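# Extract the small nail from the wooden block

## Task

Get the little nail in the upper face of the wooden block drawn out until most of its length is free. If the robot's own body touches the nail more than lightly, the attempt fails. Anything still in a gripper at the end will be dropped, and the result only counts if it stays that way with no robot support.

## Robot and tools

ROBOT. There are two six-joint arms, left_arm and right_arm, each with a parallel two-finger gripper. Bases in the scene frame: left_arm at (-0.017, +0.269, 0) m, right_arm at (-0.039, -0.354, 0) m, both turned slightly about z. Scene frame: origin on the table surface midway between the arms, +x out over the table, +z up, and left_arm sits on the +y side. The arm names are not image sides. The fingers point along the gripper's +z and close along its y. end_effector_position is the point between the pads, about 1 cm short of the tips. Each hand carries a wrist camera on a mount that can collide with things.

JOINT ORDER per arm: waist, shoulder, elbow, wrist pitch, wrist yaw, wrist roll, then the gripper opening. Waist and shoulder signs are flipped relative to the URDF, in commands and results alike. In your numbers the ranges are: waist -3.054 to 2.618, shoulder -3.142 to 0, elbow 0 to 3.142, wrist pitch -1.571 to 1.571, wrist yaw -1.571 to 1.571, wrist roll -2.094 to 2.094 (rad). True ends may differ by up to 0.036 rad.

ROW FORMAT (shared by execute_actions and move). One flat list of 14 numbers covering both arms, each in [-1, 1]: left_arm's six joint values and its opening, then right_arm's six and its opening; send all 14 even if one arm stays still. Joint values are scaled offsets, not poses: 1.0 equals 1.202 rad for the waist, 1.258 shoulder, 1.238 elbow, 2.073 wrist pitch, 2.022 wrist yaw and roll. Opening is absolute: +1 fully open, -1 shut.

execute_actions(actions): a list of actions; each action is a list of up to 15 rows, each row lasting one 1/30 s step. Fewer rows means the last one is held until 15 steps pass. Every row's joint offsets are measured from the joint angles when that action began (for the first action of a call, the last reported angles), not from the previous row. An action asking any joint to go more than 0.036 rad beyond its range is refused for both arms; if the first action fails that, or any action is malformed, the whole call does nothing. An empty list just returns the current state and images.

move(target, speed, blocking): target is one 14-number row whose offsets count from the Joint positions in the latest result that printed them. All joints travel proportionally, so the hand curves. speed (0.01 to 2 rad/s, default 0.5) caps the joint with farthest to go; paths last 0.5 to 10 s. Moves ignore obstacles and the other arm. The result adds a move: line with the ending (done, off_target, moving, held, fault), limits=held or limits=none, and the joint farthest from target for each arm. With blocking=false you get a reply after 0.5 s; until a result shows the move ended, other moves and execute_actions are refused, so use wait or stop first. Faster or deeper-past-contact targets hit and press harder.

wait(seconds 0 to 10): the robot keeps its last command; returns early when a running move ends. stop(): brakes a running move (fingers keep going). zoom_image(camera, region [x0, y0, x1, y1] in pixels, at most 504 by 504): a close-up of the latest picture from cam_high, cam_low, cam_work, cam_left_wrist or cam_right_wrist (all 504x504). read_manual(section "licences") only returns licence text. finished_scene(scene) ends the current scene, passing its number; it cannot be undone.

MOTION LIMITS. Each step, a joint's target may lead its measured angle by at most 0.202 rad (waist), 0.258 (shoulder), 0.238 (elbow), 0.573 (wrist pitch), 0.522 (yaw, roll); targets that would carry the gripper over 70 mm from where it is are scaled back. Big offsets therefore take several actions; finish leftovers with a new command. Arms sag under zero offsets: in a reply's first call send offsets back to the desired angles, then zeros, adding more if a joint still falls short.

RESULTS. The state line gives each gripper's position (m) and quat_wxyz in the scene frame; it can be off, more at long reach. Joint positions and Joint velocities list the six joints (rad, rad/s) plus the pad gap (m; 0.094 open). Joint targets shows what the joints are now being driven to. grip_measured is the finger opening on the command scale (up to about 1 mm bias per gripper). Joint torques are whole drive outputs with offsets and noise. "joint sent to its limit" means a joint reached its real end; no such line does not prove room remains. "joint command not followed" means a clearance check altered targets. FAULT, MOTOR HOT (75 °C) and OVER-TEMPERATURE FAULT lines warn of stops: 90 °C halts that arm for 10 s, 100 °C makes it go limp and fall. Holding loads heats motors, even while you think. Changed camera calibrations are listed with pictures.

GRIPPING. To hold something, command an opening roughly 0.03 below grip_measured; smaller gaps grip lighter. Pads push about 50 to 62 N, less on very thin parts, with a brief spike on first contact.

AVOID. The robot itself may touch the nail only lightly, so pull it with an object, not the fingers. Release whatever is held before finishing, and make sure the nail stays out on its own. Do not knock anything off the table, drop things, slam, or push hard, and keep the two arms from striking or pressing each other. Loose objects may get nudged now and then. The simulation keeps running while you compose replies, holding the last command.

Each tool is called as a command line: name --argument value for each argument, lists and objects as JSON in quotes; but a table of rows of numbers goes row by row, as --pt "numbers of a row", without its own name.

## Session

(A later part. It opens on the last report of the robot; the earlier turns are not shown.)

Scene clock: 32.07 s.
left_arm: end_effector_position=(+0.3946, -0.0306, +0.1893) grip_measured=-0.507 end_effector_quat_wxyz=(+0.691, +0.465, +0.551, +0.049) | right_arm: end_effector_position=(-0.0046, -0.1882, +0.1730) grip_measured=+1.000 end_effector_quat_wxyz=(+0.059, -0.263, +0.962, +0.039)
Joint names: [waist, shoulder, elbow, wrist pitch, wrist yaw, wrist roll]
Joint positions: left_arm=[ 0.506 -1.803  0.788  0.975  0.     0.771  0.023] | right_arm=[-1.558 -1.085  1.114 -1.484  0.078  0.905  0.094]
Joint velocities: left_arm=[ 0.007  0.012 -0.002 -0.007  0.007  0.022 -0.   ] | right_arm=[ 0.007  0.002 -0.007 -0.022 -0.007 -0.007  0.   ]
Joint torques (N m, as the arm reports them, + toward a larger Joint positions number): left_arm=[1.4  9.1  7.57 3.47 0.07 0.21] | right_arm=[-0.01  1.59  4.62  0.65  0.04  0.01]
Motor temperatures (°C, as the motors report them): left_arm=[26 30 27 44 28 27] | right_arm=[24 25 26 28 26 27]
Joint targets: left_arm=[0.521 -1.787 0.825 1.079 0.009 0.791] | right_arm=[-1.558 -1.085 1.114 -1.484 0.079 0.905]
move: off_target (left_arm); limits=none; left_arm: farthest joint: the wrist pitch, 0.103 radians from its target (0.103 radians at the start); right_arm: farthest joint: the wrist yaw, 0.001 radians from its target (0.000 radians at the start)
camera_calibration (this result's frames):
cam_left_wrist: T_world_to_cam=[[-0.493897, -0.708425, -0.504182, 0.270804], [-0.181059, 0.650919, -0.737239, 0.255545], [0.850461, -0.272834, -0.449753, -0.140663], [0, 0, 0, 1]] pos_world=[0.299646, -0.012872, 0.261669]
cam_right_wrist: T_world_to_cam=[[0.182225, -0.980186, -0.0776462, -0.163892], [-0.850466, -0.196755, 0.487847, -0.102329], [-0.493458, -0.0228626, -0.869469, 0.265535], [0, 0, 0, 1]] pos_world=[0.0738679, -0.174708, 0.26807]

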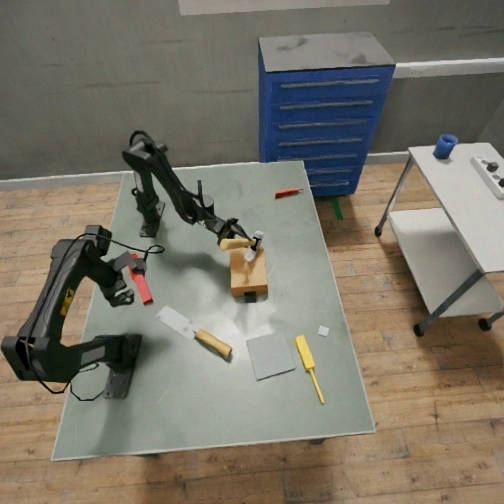

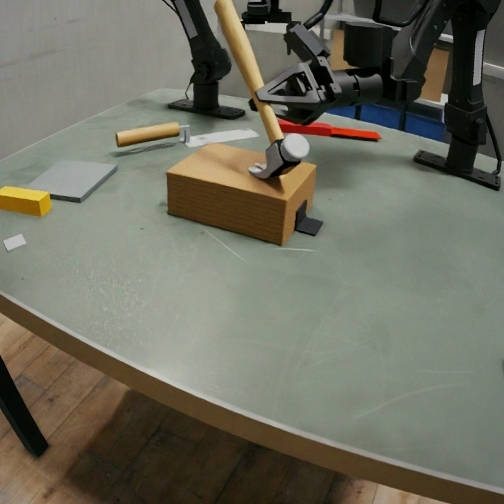

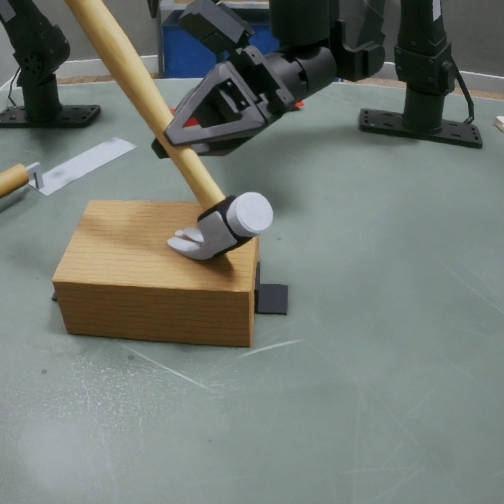

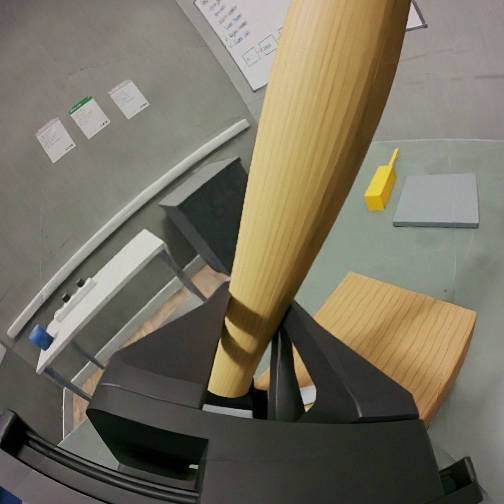

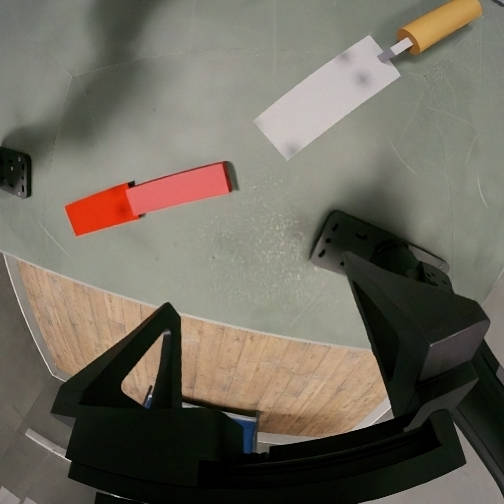

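In the mouth. Continue.

move --target '[0.04,0.012,0.03,0.05,0,0.012,-0.7,0,0,0,0,0,0,1]' --speed 0.08

zoom_image --camera "cam_work" --region '[120,170,280,270]'

zoom_image --camera "cam_low" --region '[220,130,320,200]'

Scene clock: 33.97 s.
left_arm: end_effector_position=(+0.3872, -0.0406, +0.1891) grip_measured=-0.507 end_effector_quat_wxyz=(+0.691, +0.472, +0.545, +0.047) | right_arm: end_effector_position=(-0.0046, -0.1882, +0.1730) grip_measured=+1.000 end_effector_quat_wxyz=(+0.059, -0.263, +0.962, +0.039)
Joint names: [waist, shoulder, elbow, wrist pitch, wrist yaw, wrist roll]
Joint positions: left_arm=[ 0.535 -1.804  0.788  0.976 -0.013  0.782  0.023] | right_arm=[-1.558 -1.085  1.114 -1.484  0.078  0.905  0.094]
Joint velocities: left_arm=[ 0.002  0.007 -0.002 -0.022 -0.007  0.007  0.001] | right_arm=[-0.012 -0.007  0.007 -0.007  0.007 -0.022  0.   ]
Joint torques (N m, as the arm reports them, + toward a larger Joint positions number): left_arm=[1.63 9.17 7.48 3.48 0.13 0.13] | right_arm=[-0.01  1.59  4.61  0.65  0.05  0.01]
Motor temperatures (°C, as the motors report them): left_arm=[26 30 27 44 28 27] | right_arm=[24 25 26 28 26 27]
Joint targets: left_arm=[0.554 -1.788 0.825 1.079 0.000 0.796] | right_arm=[-1.558 -1.085 1.114 -1.484 0.079 0.905]
move: off_target (left_arm); limits=none; left_arm: farthest joint: the wrist pitch, 0.103 radians from its target (0.103 radians at the start); right_arm: farthest joint: the waist, 0.000 radians from its target (0.000 radians at the start)
camera_calibration (this result's frames):
cam_left_wrist: T_world_to_cam=[[-0.502052, -0.695662, -0.513808, 0.265454], [-0.165368, 0.660367, -0.732509, 0.254005], [0.84888, -0.282791, -0.446579, -0.137575], [0, 0, 0, 1]] pos_world=[0.292061, -0.0219754, 0.261015]
cam_right_wrist: T_world_to_cam=[[0.182225, -0.980186, -0.0776462, -0.163892], [-0.850466, -0.196755, 0.487847, -0.102329], [-0.493458, -0.0228626, -0.869469, 0.265535], [0, 0, 0, 1]] pos_world=[0.0738679, -0.174708, 0.26807]

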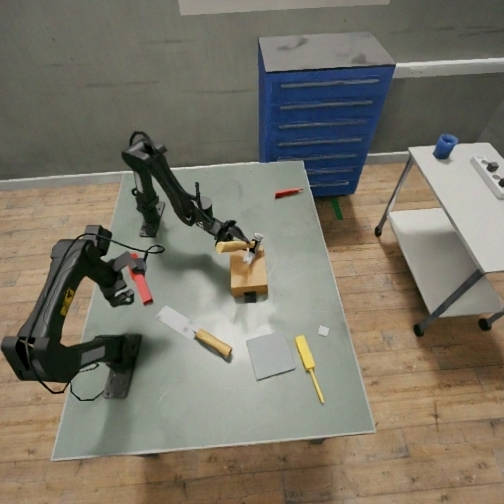

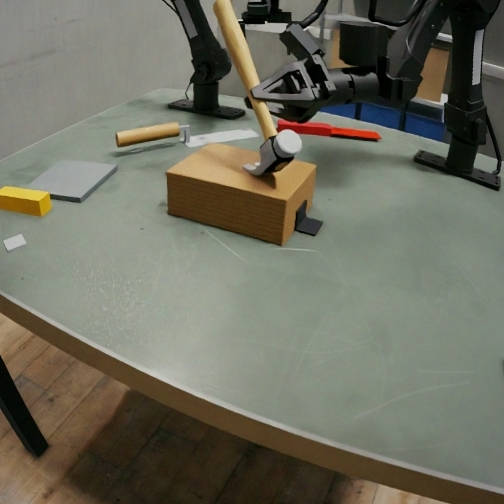

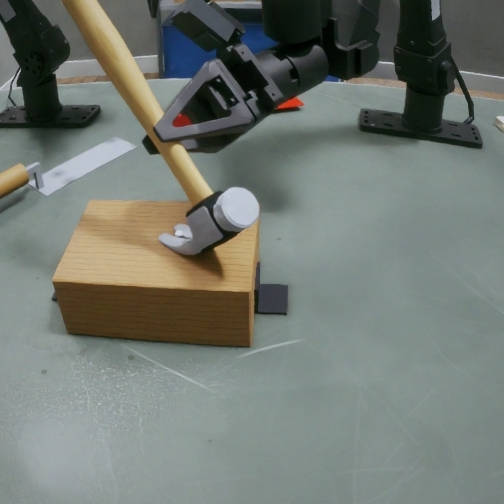

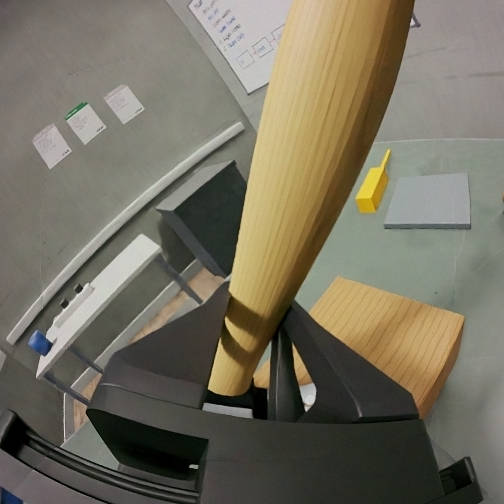

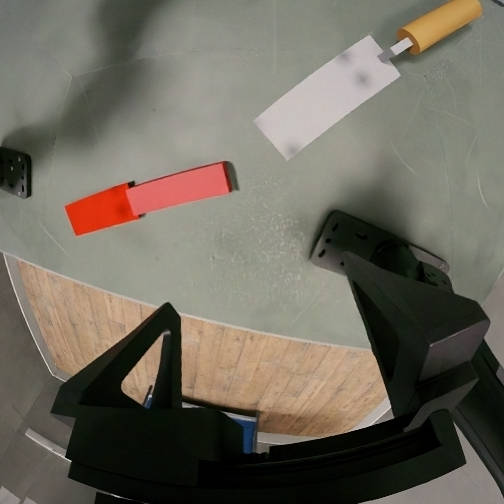

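Region (120, 170, 280, 270) of cam_work's 504x504 image, scaled by 3.150, with more detail than that image has; it fills the top 315 rows of this view, and the rest is white.

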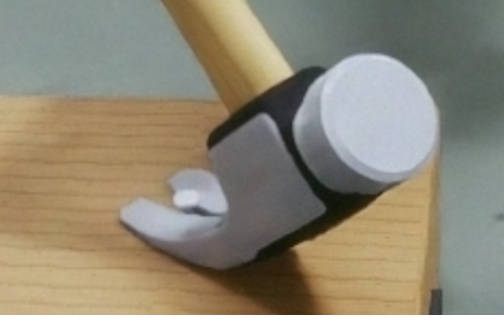

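Region (220, 130, 320, 200) of cam_low's 504x504 image, scaled by 5.040, with more detail than that image has; it fills the top 353 rows of this view, and the rest is white.

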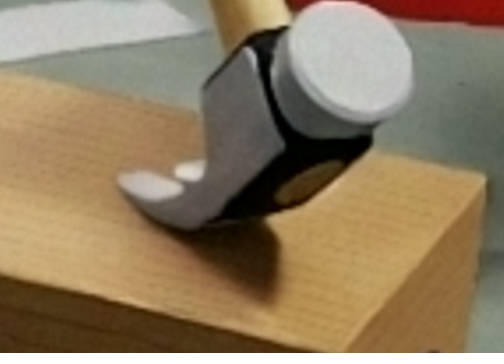

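move --target '[0.01,0.03,0.0,0.05,0,-0.09,-0.7,0,0,0,0,0,0,1]' --speed 0.1

zoom_image --camera "cam_work" --region '[120,170,280,270]'

Scene clock: 36.77 s.
left_arm: end_effector_position=(+0.3914, -0.0350, +0.1900) grip_measured=-0.507 end_effector_quat_wxyz=(+0.694, +0.417, +0.586, +0.008) | right_arm: end_effector_position=(-0.0047, -0.1882, +0.1730) grip_measured=+1.000 end_effector_quat_wxyz=(+0.058, -0.263, +0.962, +0.039)
Joint names: [waist, shoulder, elbow, wrist pitch, wrist yaw, wrist roll]
Joint positions: left_arm=[ 0.535 -1.804  0.788  0.981 -0.052  0.628  0.023] | right_arm=[-1.558 -1.085  1.114 -1.484  0.078  0.905  0.094]
Joint velocities: left_arm=[ 0.012  0.007 -0.002 -0.022  0.007 -0.007 -0.001] | right_arm=[-0.002  0.007 -0.007 -0.022 -0.051  0.007  0.   ]
Joint torques (N m, as the arm reports them, + toward a larger Joint positions number): left_arm=[ 0.93 10.95  5.01  3.43  0.35 -0.32] | right_arm=[-0.01  1.59  4.62  0.65  0.05  0.01]
Motor temperatures (°C, as the motors report them): left_arm=[26 30 27 45 28 27] | right_arm=[24 25 26 28 26 27]
Joint targets: left_arm=[0.547 -1.766 0.788 1.080 -0.013 0.600] | right_arm=[-1.558 -1.085 1.114 -1.484 0.078 0.905]
move: off_target (left_arm); limits=none; left_arm: farthest joint: the wrist pitch, 0.099 radians from its target (0.104 radians at the start); right_arm: farthest joint: the waist, 0.000 radians from its target (0.000 radians at the start)
camera_calibration (this result's frames):
cam_left_wrist: T_world_to_cam=[[-0.507048, -0.774771, -0.377668, 0.245284], [-0.258534, 0.554708, -0.79086, 0.295456], [0.82223, -0.303363, -0.481568, -0.122816], [0, 0, 0, 1]] pos_world=[0.30174, -0.0111107, 0.267156]
cam_right_wrist: T_world_to_cam=[[0.18224, -0.980174, -0.077762, -0.163849], [-0.850274, -0.196816, 0.488157, -0.102446], [-0.493784, -0.0228425, -0.869285, 0.265468], [0, 0, 0, 1]] pos_world=[0.0738359, -0.1747, 0.268036]

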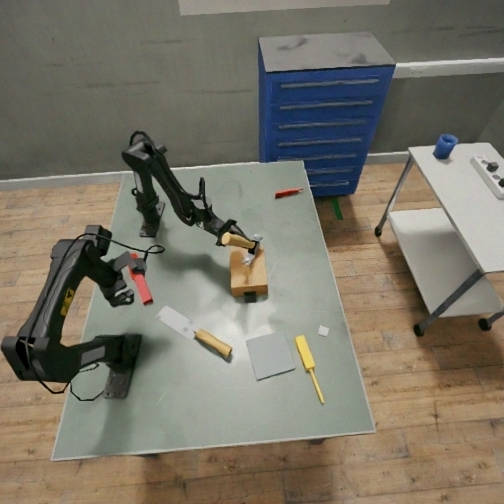

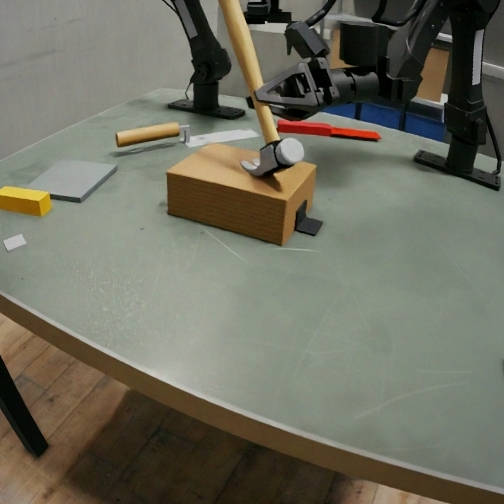

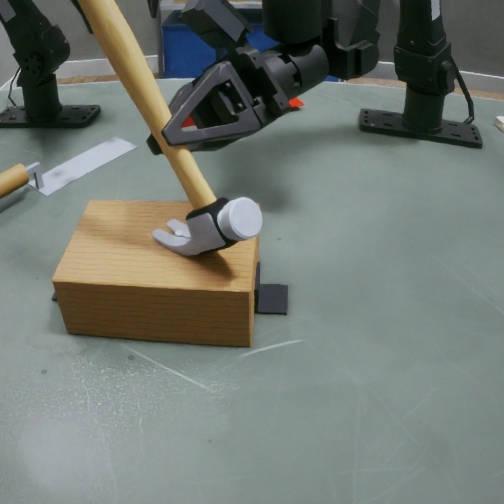

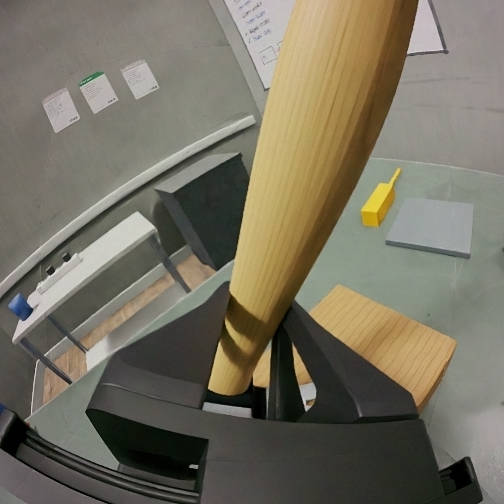

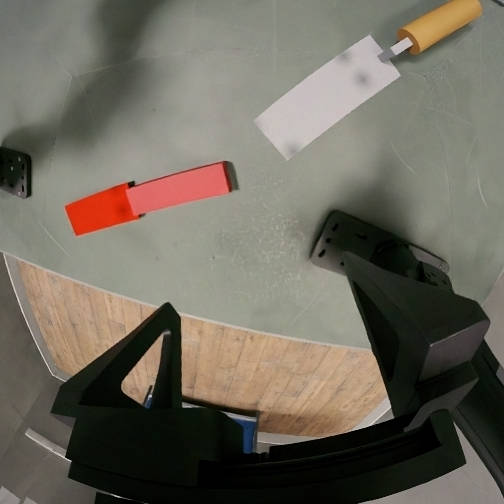

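Region (120, 170, 280, 270) of cam_work's 504x504 image, scaled by 3.150, with more detail than that image has; it fills the top 315 rows of this view, and the rest is white.

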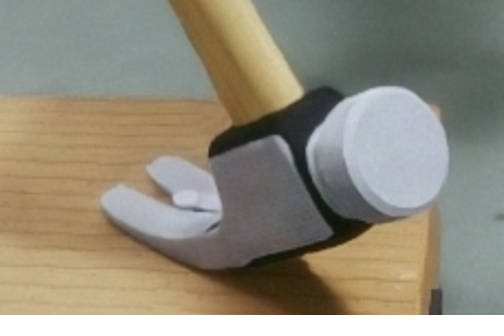

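Seated. Roll more while bringing the right arm round.

move --target '[-0.02,0.012,0.03,0.05,0.03,-0.1,-0.7,0.70,0.10,-0.49,0.96,-0.04,-0.447,0.4]' --speed 0.6

zoom_image --camera "cam_work" --region '[120,170,280,270]'

Scene clock: 41.00 s.
left_arm: end_effector_position=(+0.4006, -0.0223, +0.1905) grip_measured=-0.506 end_effector_quat_wxyz=(+0.695, +0.359, +0.622, -0.037) | right_arm: end_effector_position=(+0.2637, -0.1421, +0.2832) grip_measured=+0.403 end_effector_quat_wxyz=(+0.678, -0.206, +0.672, +0.214)
Joint names: [waist, shoulder, elbow, wrist pitch, wrist yaw, wrist roll]
Joint positions: left_arm=[ 0.504 -1.805  0.788  0.984 -0.052  0.469  0.023] | right_arm=[-0.726 -0.991  0.516  0.486  0.006  0.008  0.066]
Joint velocities: left_arm=[ 0.012  0.007 -0.012 -0.066 -0.037  0.022 -0.   ] | right_arm=[ 0.007  0.007 -0.002 -0.051 -0.037  0.022 -0.   ]
Joint torques (N m, as the arm reports them, + toward a larger Joint positions number): left_arm=[ 0.57  9.11  7.4   3.41  0.51 -0.45] | right_arm=[ 0.76  4.28  5.21  2.18 -0.09 -0.07]
Motor temperatures (°C, as the motors report them): left_arm=[26 31 28 45 28 27] | right_arm=[24 25 26 29 26 27]
Joint targets: left_arm=[0.511 -1.789 0.825 1.084 0.008 0.426] | right_arm=[-0.717 -0.959 0.508 0.506 -0.003 0.001]
move: off_target (left_arm, right_arm); limits=none; left_arm: farthest joint: the wrist pitch, 0.100 radians from its target (0.104 radians at the start); right_arm: farthest joint: the shoulder, 0.032 radians from its target (0.125 radians at the start)
camera_calibration (this result's frames):
cam_left_wrist: T_world_to_cam=[[-0.504322, -0.833273, -0.226529, 0.228774], [-0.346497, 0.435566, -0.830796, 0.331382], [0.790948, -0.340497, -0.508392, -0.109514], [0, 0, 0, 1]] pos_world=[0.316819, 0.0090028, 0.271459]
cam_right_wrist: T_world_to_cam=[[0.526508, -0.77321, -0.353464, -0.142328], [-0.63892, -0.0855836, -0.764498, 0.395925], [0.560866, 0.628349, -0.53908, 0.215757], [0, 0, 0, 1]] pos_world=[0.206891, -0.211735, 0.368685]

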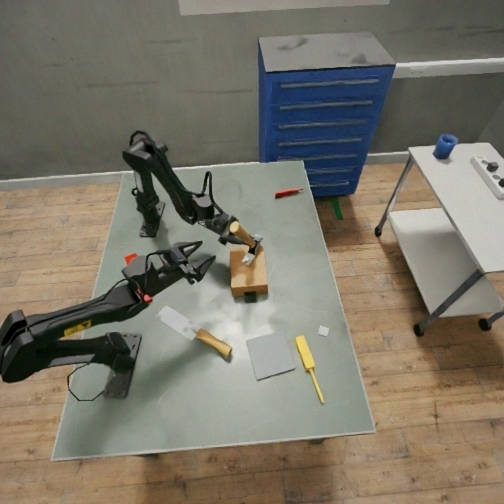

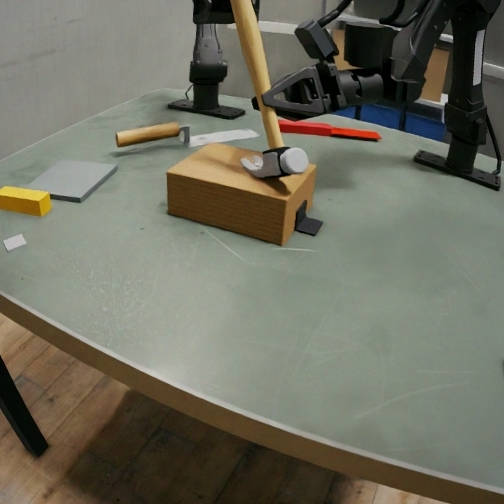

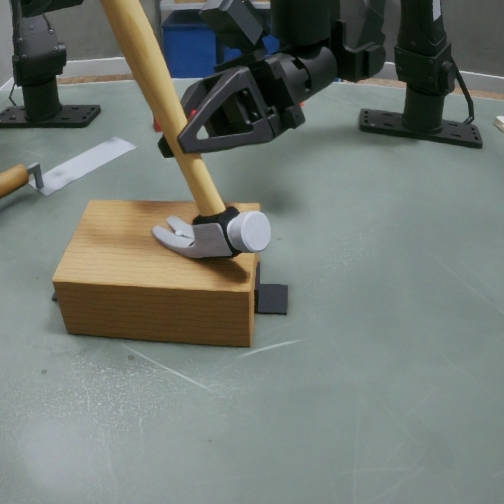

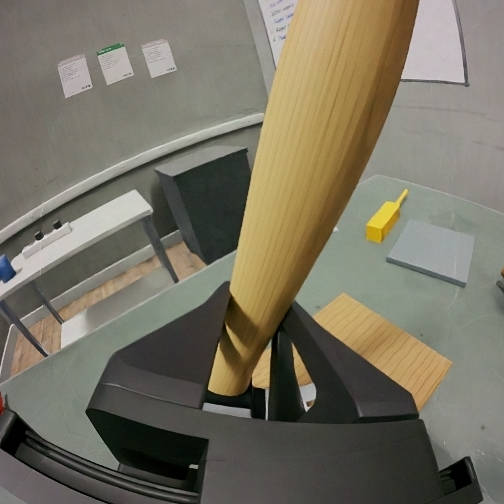

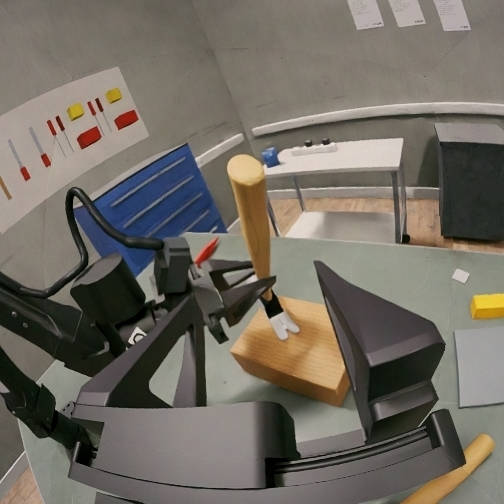

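Region (120, 170, 280, 270) of cam_work's 504x504 image, scaled by 3.150, with more detail than that image has; it fills the top 315 rows of this view, and the rest is white.

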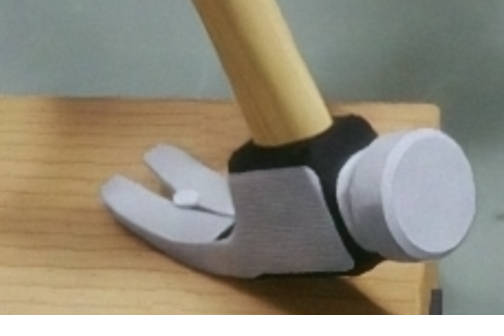

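move --target '[0.005,0.012,0.03,0.05,0.03,-0.02,-0.7,0.01,-0.345,0.30,0.06,0,0,0.4]' --speed 0.3

Scene clock: 43.27 s.
left_arm: end_effector_position=(+0.4007, -0.0223, +0.1905) grip_measured=-0.506 end_effector_quat_wxyz=(+0.695, +0.359, +0.622, -0.037) | right_arm: end_effector_position=(+0.3440, -0.0860, +0.3041) grip_measured=+0.403 end_effector_quat_wxyz=(+0.682, -0.205, +0.668, +0.215)
Joint names: [waist, shoulder, elbow, wrist pitch, wrist yaw, wrist roll]
Joint positions: left_arm=[ 0.504 -1.806  0.788  0.986 -0.052  0.469  0.023] | right_arm=[-0.726 -1.418  0.851  0.59   0.006  0.008  0.066]
Joint velocities: left_arm=[ 0.002 -0.002 -0.012 -0.007  0.022  0.007 -0.001] | right_arm=[-0.012  0.007  0.012 -0.007  0.007 -0.037 -0.   ]
Joint torques (N m, as the arm reports them, + toward a larger Joint positions number): left_arm=[ 0.44  9.2   7.43  3.48  0.52 -0.43] | right_arm=[ 1.03  4.66  8.16  2.15 -0.01  0.01]
Motor temperatures (°C, as the motors report them): left_arm=[26 31 28 45 28 27] | right_arm=[24 25 26 29 26 27]
Joint targets: left_arm=[0.510 -1.790 0.825 1.088 0.009 0.429] | right_arm=[-0.714 -1.425 0.887 0.610 0.006 0.008]
move: off_target (left_arm, right_arm); limits=none; left_arm: farthest joint: the wrist pitch, 0.102 radians from its target (0.103 radians at the start); right_arm: farthest joint: the elbow, 0.037 radians from its target (0.372 radians at the start)
camera_calibration (this result's frames):
cam_left_wrist: T_world_to_cam=[[-0.503937, -0.833721, -0.225736, 0.22852], [-0.3465, 0.43453, -0.831337, 0.331492], [0.791192, -0.340724, -0.50786, -0.109782], [0, 0, 0, 1]] pos_world=[0.316881, 0.00907354, 0.271413]
cam_right_wrist: T_world_to_cam=[[0.530114, -0.770852, -0.353222, -0.134946], [-0.631071, -0.0804482, -0.771542, 0.467806], [0.566329, 0.631914, -0.529109, 0.14209], [0, 0, 0, 1]] pos_world=[0.286286, -0.156178, 0.388448]

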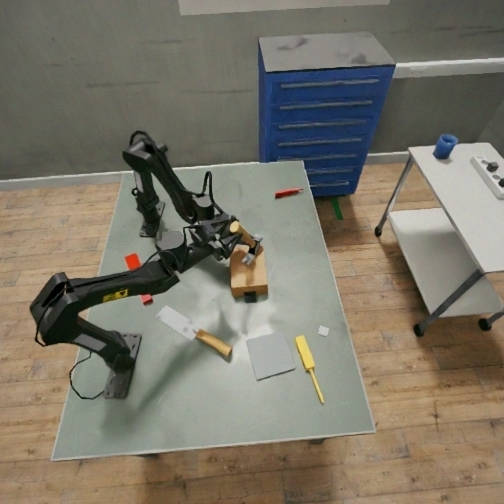

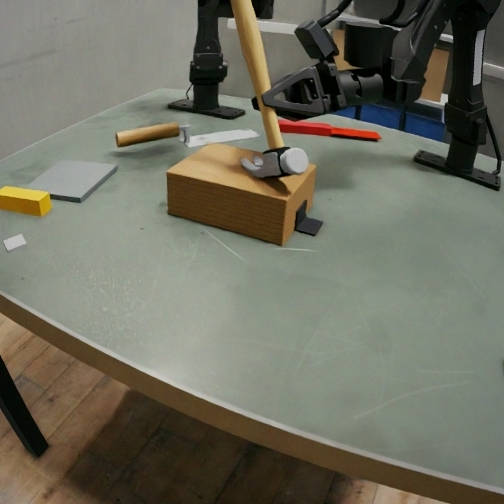

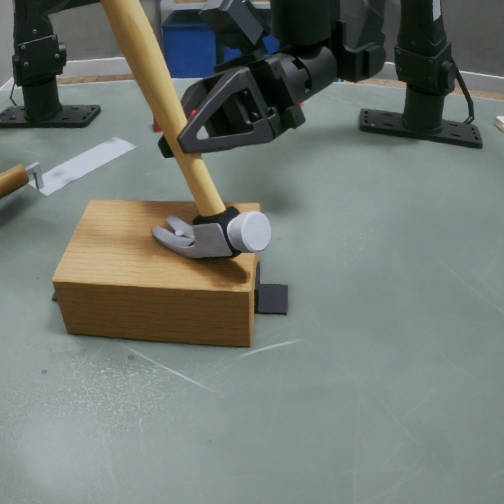

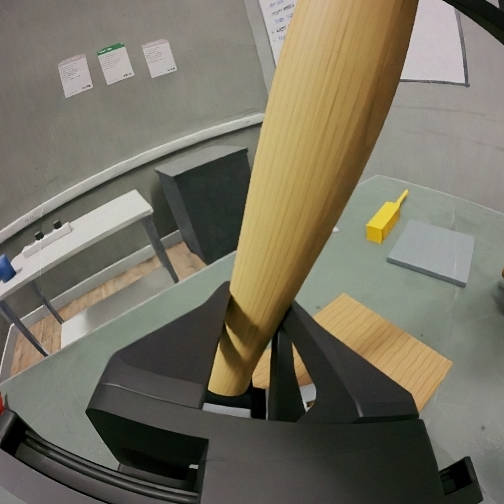

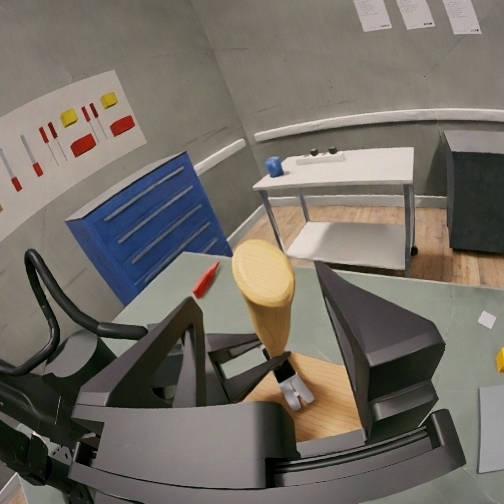

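Centred. Go in and close.

move --target '[0.005,0.012,0.03,0.05,0.03,-0.02,-0.7,0.015,-0.165,0.185,0.012,0,0,0.4]' --speed 0.2

move --target '[0.005,0.012,0.03,0.05,0.03,-0.02,-0.7,0,0,0.03,0.01,0,0,-0.8]'

Scene clock: 44.93 s.
left_arm: end_effector_position=(+0.4013, -0.0215, +0.1906) grip_measured=-0.506 end_effector_quat_wxyz=(+0.695, +0.356, +0.623, -0.038) | right_arm: end_effector_position=(+0.3891, -0.0598, +0.3048) grip_measured=+0.403 end_effector_quat_wxyz=(+0.682, -0.203, +0.669, +0.212)
Joint names: [waist, shoulder, elbow, wrist pitch, wrist yaw, wrist roll]
Joint positions: left_arm=[ 0.502 -1.806  0.788  0.987 -0.052  0.463  0.023] | right_arm=[-0.717 -1.618  1.043  0.596  0.006  0.008  0.066]
Joint velocities: left_arm=[ 0.012  0.002  0.007 -0.022 -0.037  0.007  0.   ] | right_arm=[ 0.002  0.007  0.007  0.037  0.022  0.007 -0.001]
Joint torques (N m, as the arm reports them, + toward a larger Joint positions number): left_arm=[ 0.73  9.07  7.45  3.46  0.51 -0.35] | right_arm=[ 0.8   6.17  8.13  2.17 -0.01  0.  ]
Motor temperatures (°C, as the motors report them): left_arm=[26 31 28 46 28 27] | right_arm=[24 25 26 30 26 27]
Joint targets: left_arm=[0.510 -1.791 0.825 1.089 0.008 0.428] | right_arm=[-0.708 -1.626 1.079 0.615 0.006 0.008]
move: off_target (left_arm, right_arm); limits=none; left_arm: farthest joint: the wrist pitch, 0.103 radians from its target (0.104 radians at the start); right_arm: farthest joint: the elbow, 0.037 radians from its target (0.229 radians at the start)
camera_calibration (this result's frames):
cam_left_wrist: T_world_to_cam=[[-0.50275, -0.835941, -0.2201, 0.227886], [-0.349477, 0.429438, -0.832736, 0.33279], [0.790638, -0.341739, -0.508042, -0.109695], [0, 0, 0, 1]] pos_world=[0.317601, 0.0101001, 0.271554]
cam_right_wrist: T_world_to_cam=[[0.523293, -0.775503, -0.353214, -0.135998], [-0.632451, -0.0756488, -0.770897, 0.499608], [0.571113, 0.626796, -0.530054, 0.0984945], [0, 0, 0, 1]] pos_world=[0.330893, -0.129408, 0.389318]

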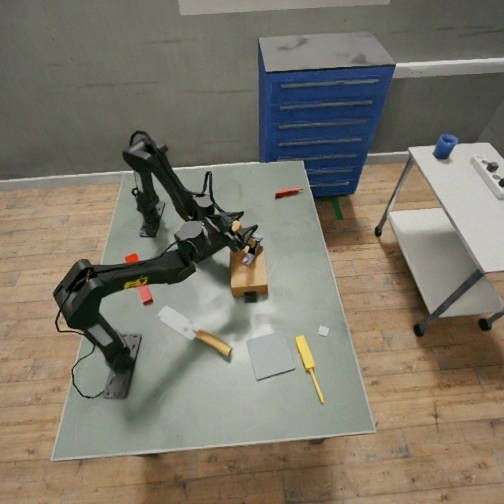

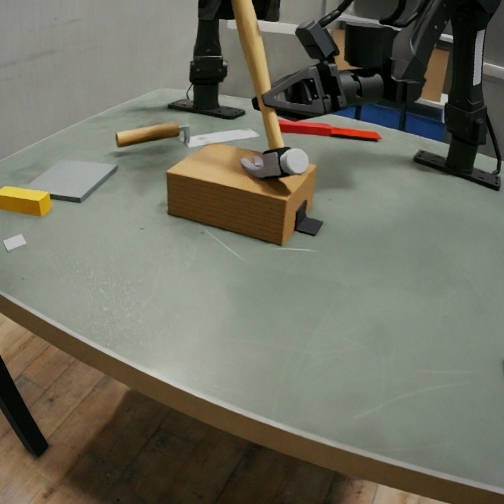

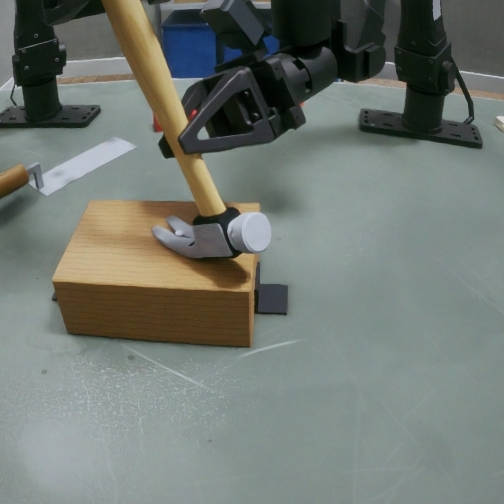

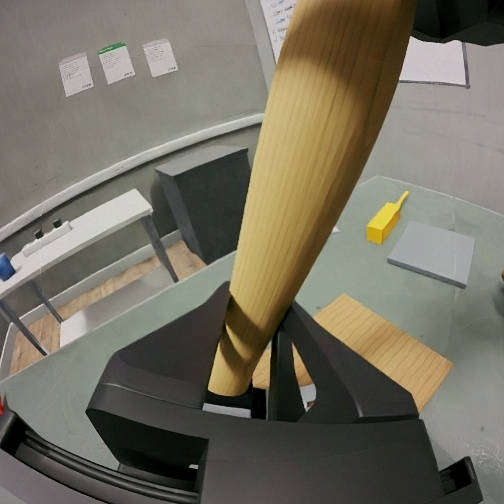

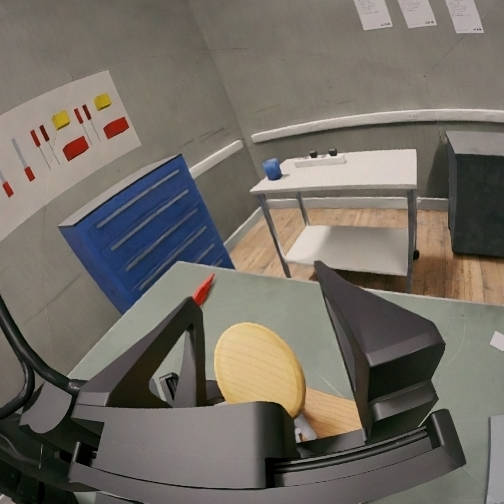

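Scene clock: 45.67 s.
left_arm: end_effector_position=(+0.4015, -0.0199, +0.1903) grip_measured=-0.506 end_effector_quat_wxyz=(+0.695, +0.354, +0.624, -0.045) | right_arm: end_effector_position=(+0.3847, -0.0536, +0.3062) grip_measured=-0.469 end_effector_quat_wxyz=(+0.676, -0.197, +0.669, +0.239)
Joint names: [waist, shoulder, elbow, wrist pitch, wrist yaw, wrist roll]
Joint positions: left_arm=[ 0.495 -1.806  0.784  0.993 -0.039  0.451  0.023] | right_arm=[-0.723 -1.618  1.043  0.602 -0.018  0.054  0.025]
Joint velocities: left_arm=[ 0.012  0.002 -0.012 -0.037  0.037 -0.037 -0.   ] | right_arm=[ 0.002 -0.012 -0.002 -0.183 -0.081 -0.022  0.   ]
Joint torques (N m, as the arm reports them, + toward a larger Joint positions number): left_arm=[ 1.09  9.09  7.72  3.4   0.4  -0.3 ] | right_arm=[ 0.51  6.67  8.22  2.12  0.24 -0.54]
Motor temperatures (°C, as the motors report them): left_arm=[26 31 28 46 28 27] | right_arm=[24 25 26 30 26 27]
Joint targets: left_arm=[0.508 -1.791 0.825 1.090 0.008 0.422] | right_arm=[-0.717 -1.618 1.080 0.617 0.006 0.008]
move: off_target (left_arm, right_arm); limits=none; left_arm: farthest joint: the wrist pitch, 0.098 radians from its target (0.104 radians at the start); right_arm: farthest joint: the wrist roll, 0.046 radians from its target (0.000 radians at the start)
camera_calibration (this result's frames):
cam_left_wrist: T_world_to_cam=[[-0.50865, -0.835468, -0.208011, 0.229368], [-0.351324, 0.421978, -0.835767, 0.333116], [0.786032, -0.352033, -0.508159, -0.107763], [0, 0, 0, 1]] pos_world=[0.318405, 0.0131262, 0.271357]
cam_right_wrist: T_world_to_cam=[[0.539506, -0.743174, -0.395759, -0.119875], [-0.64677, -0.0648424, -0.759924, 0.501133], [0.539094, 0.665948, -0.515646, 0.107863], [0, 0, 0, 1]] pos_world=[0.330643, -0.128424, 0.389001]

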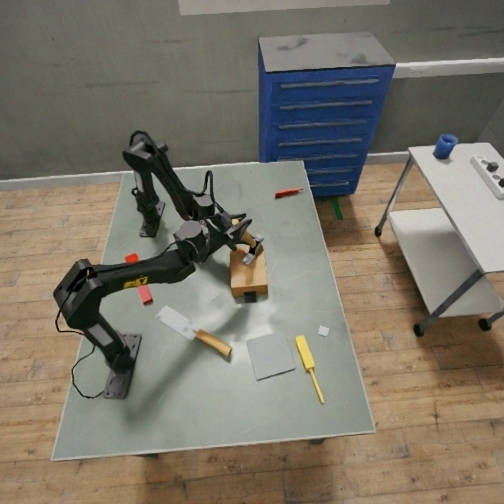

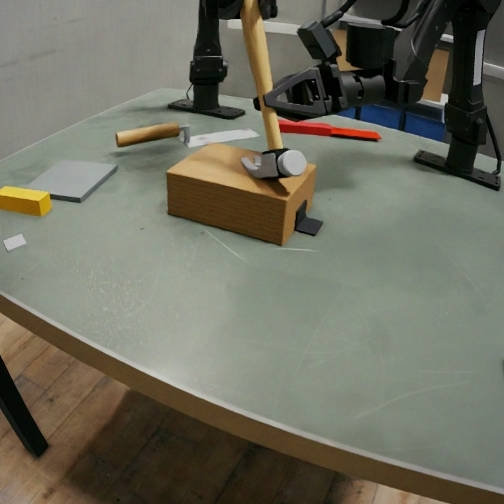

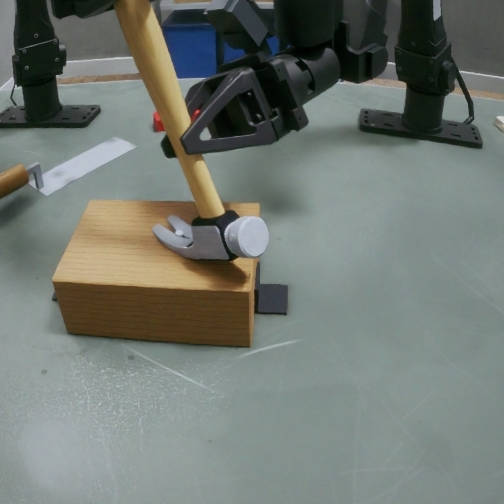

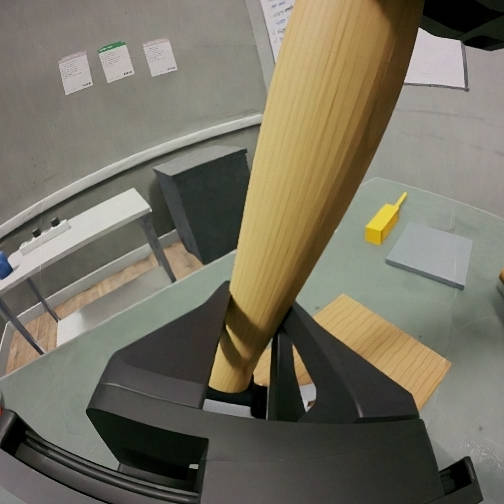

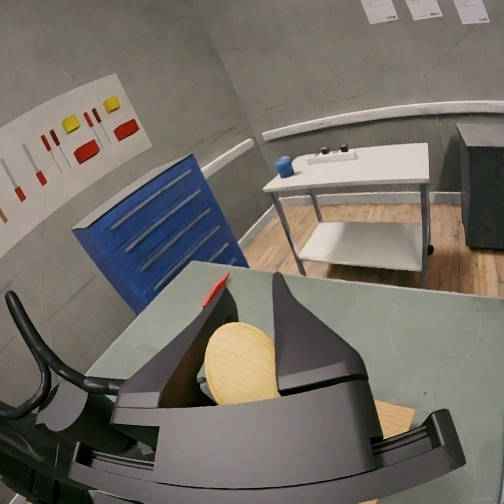

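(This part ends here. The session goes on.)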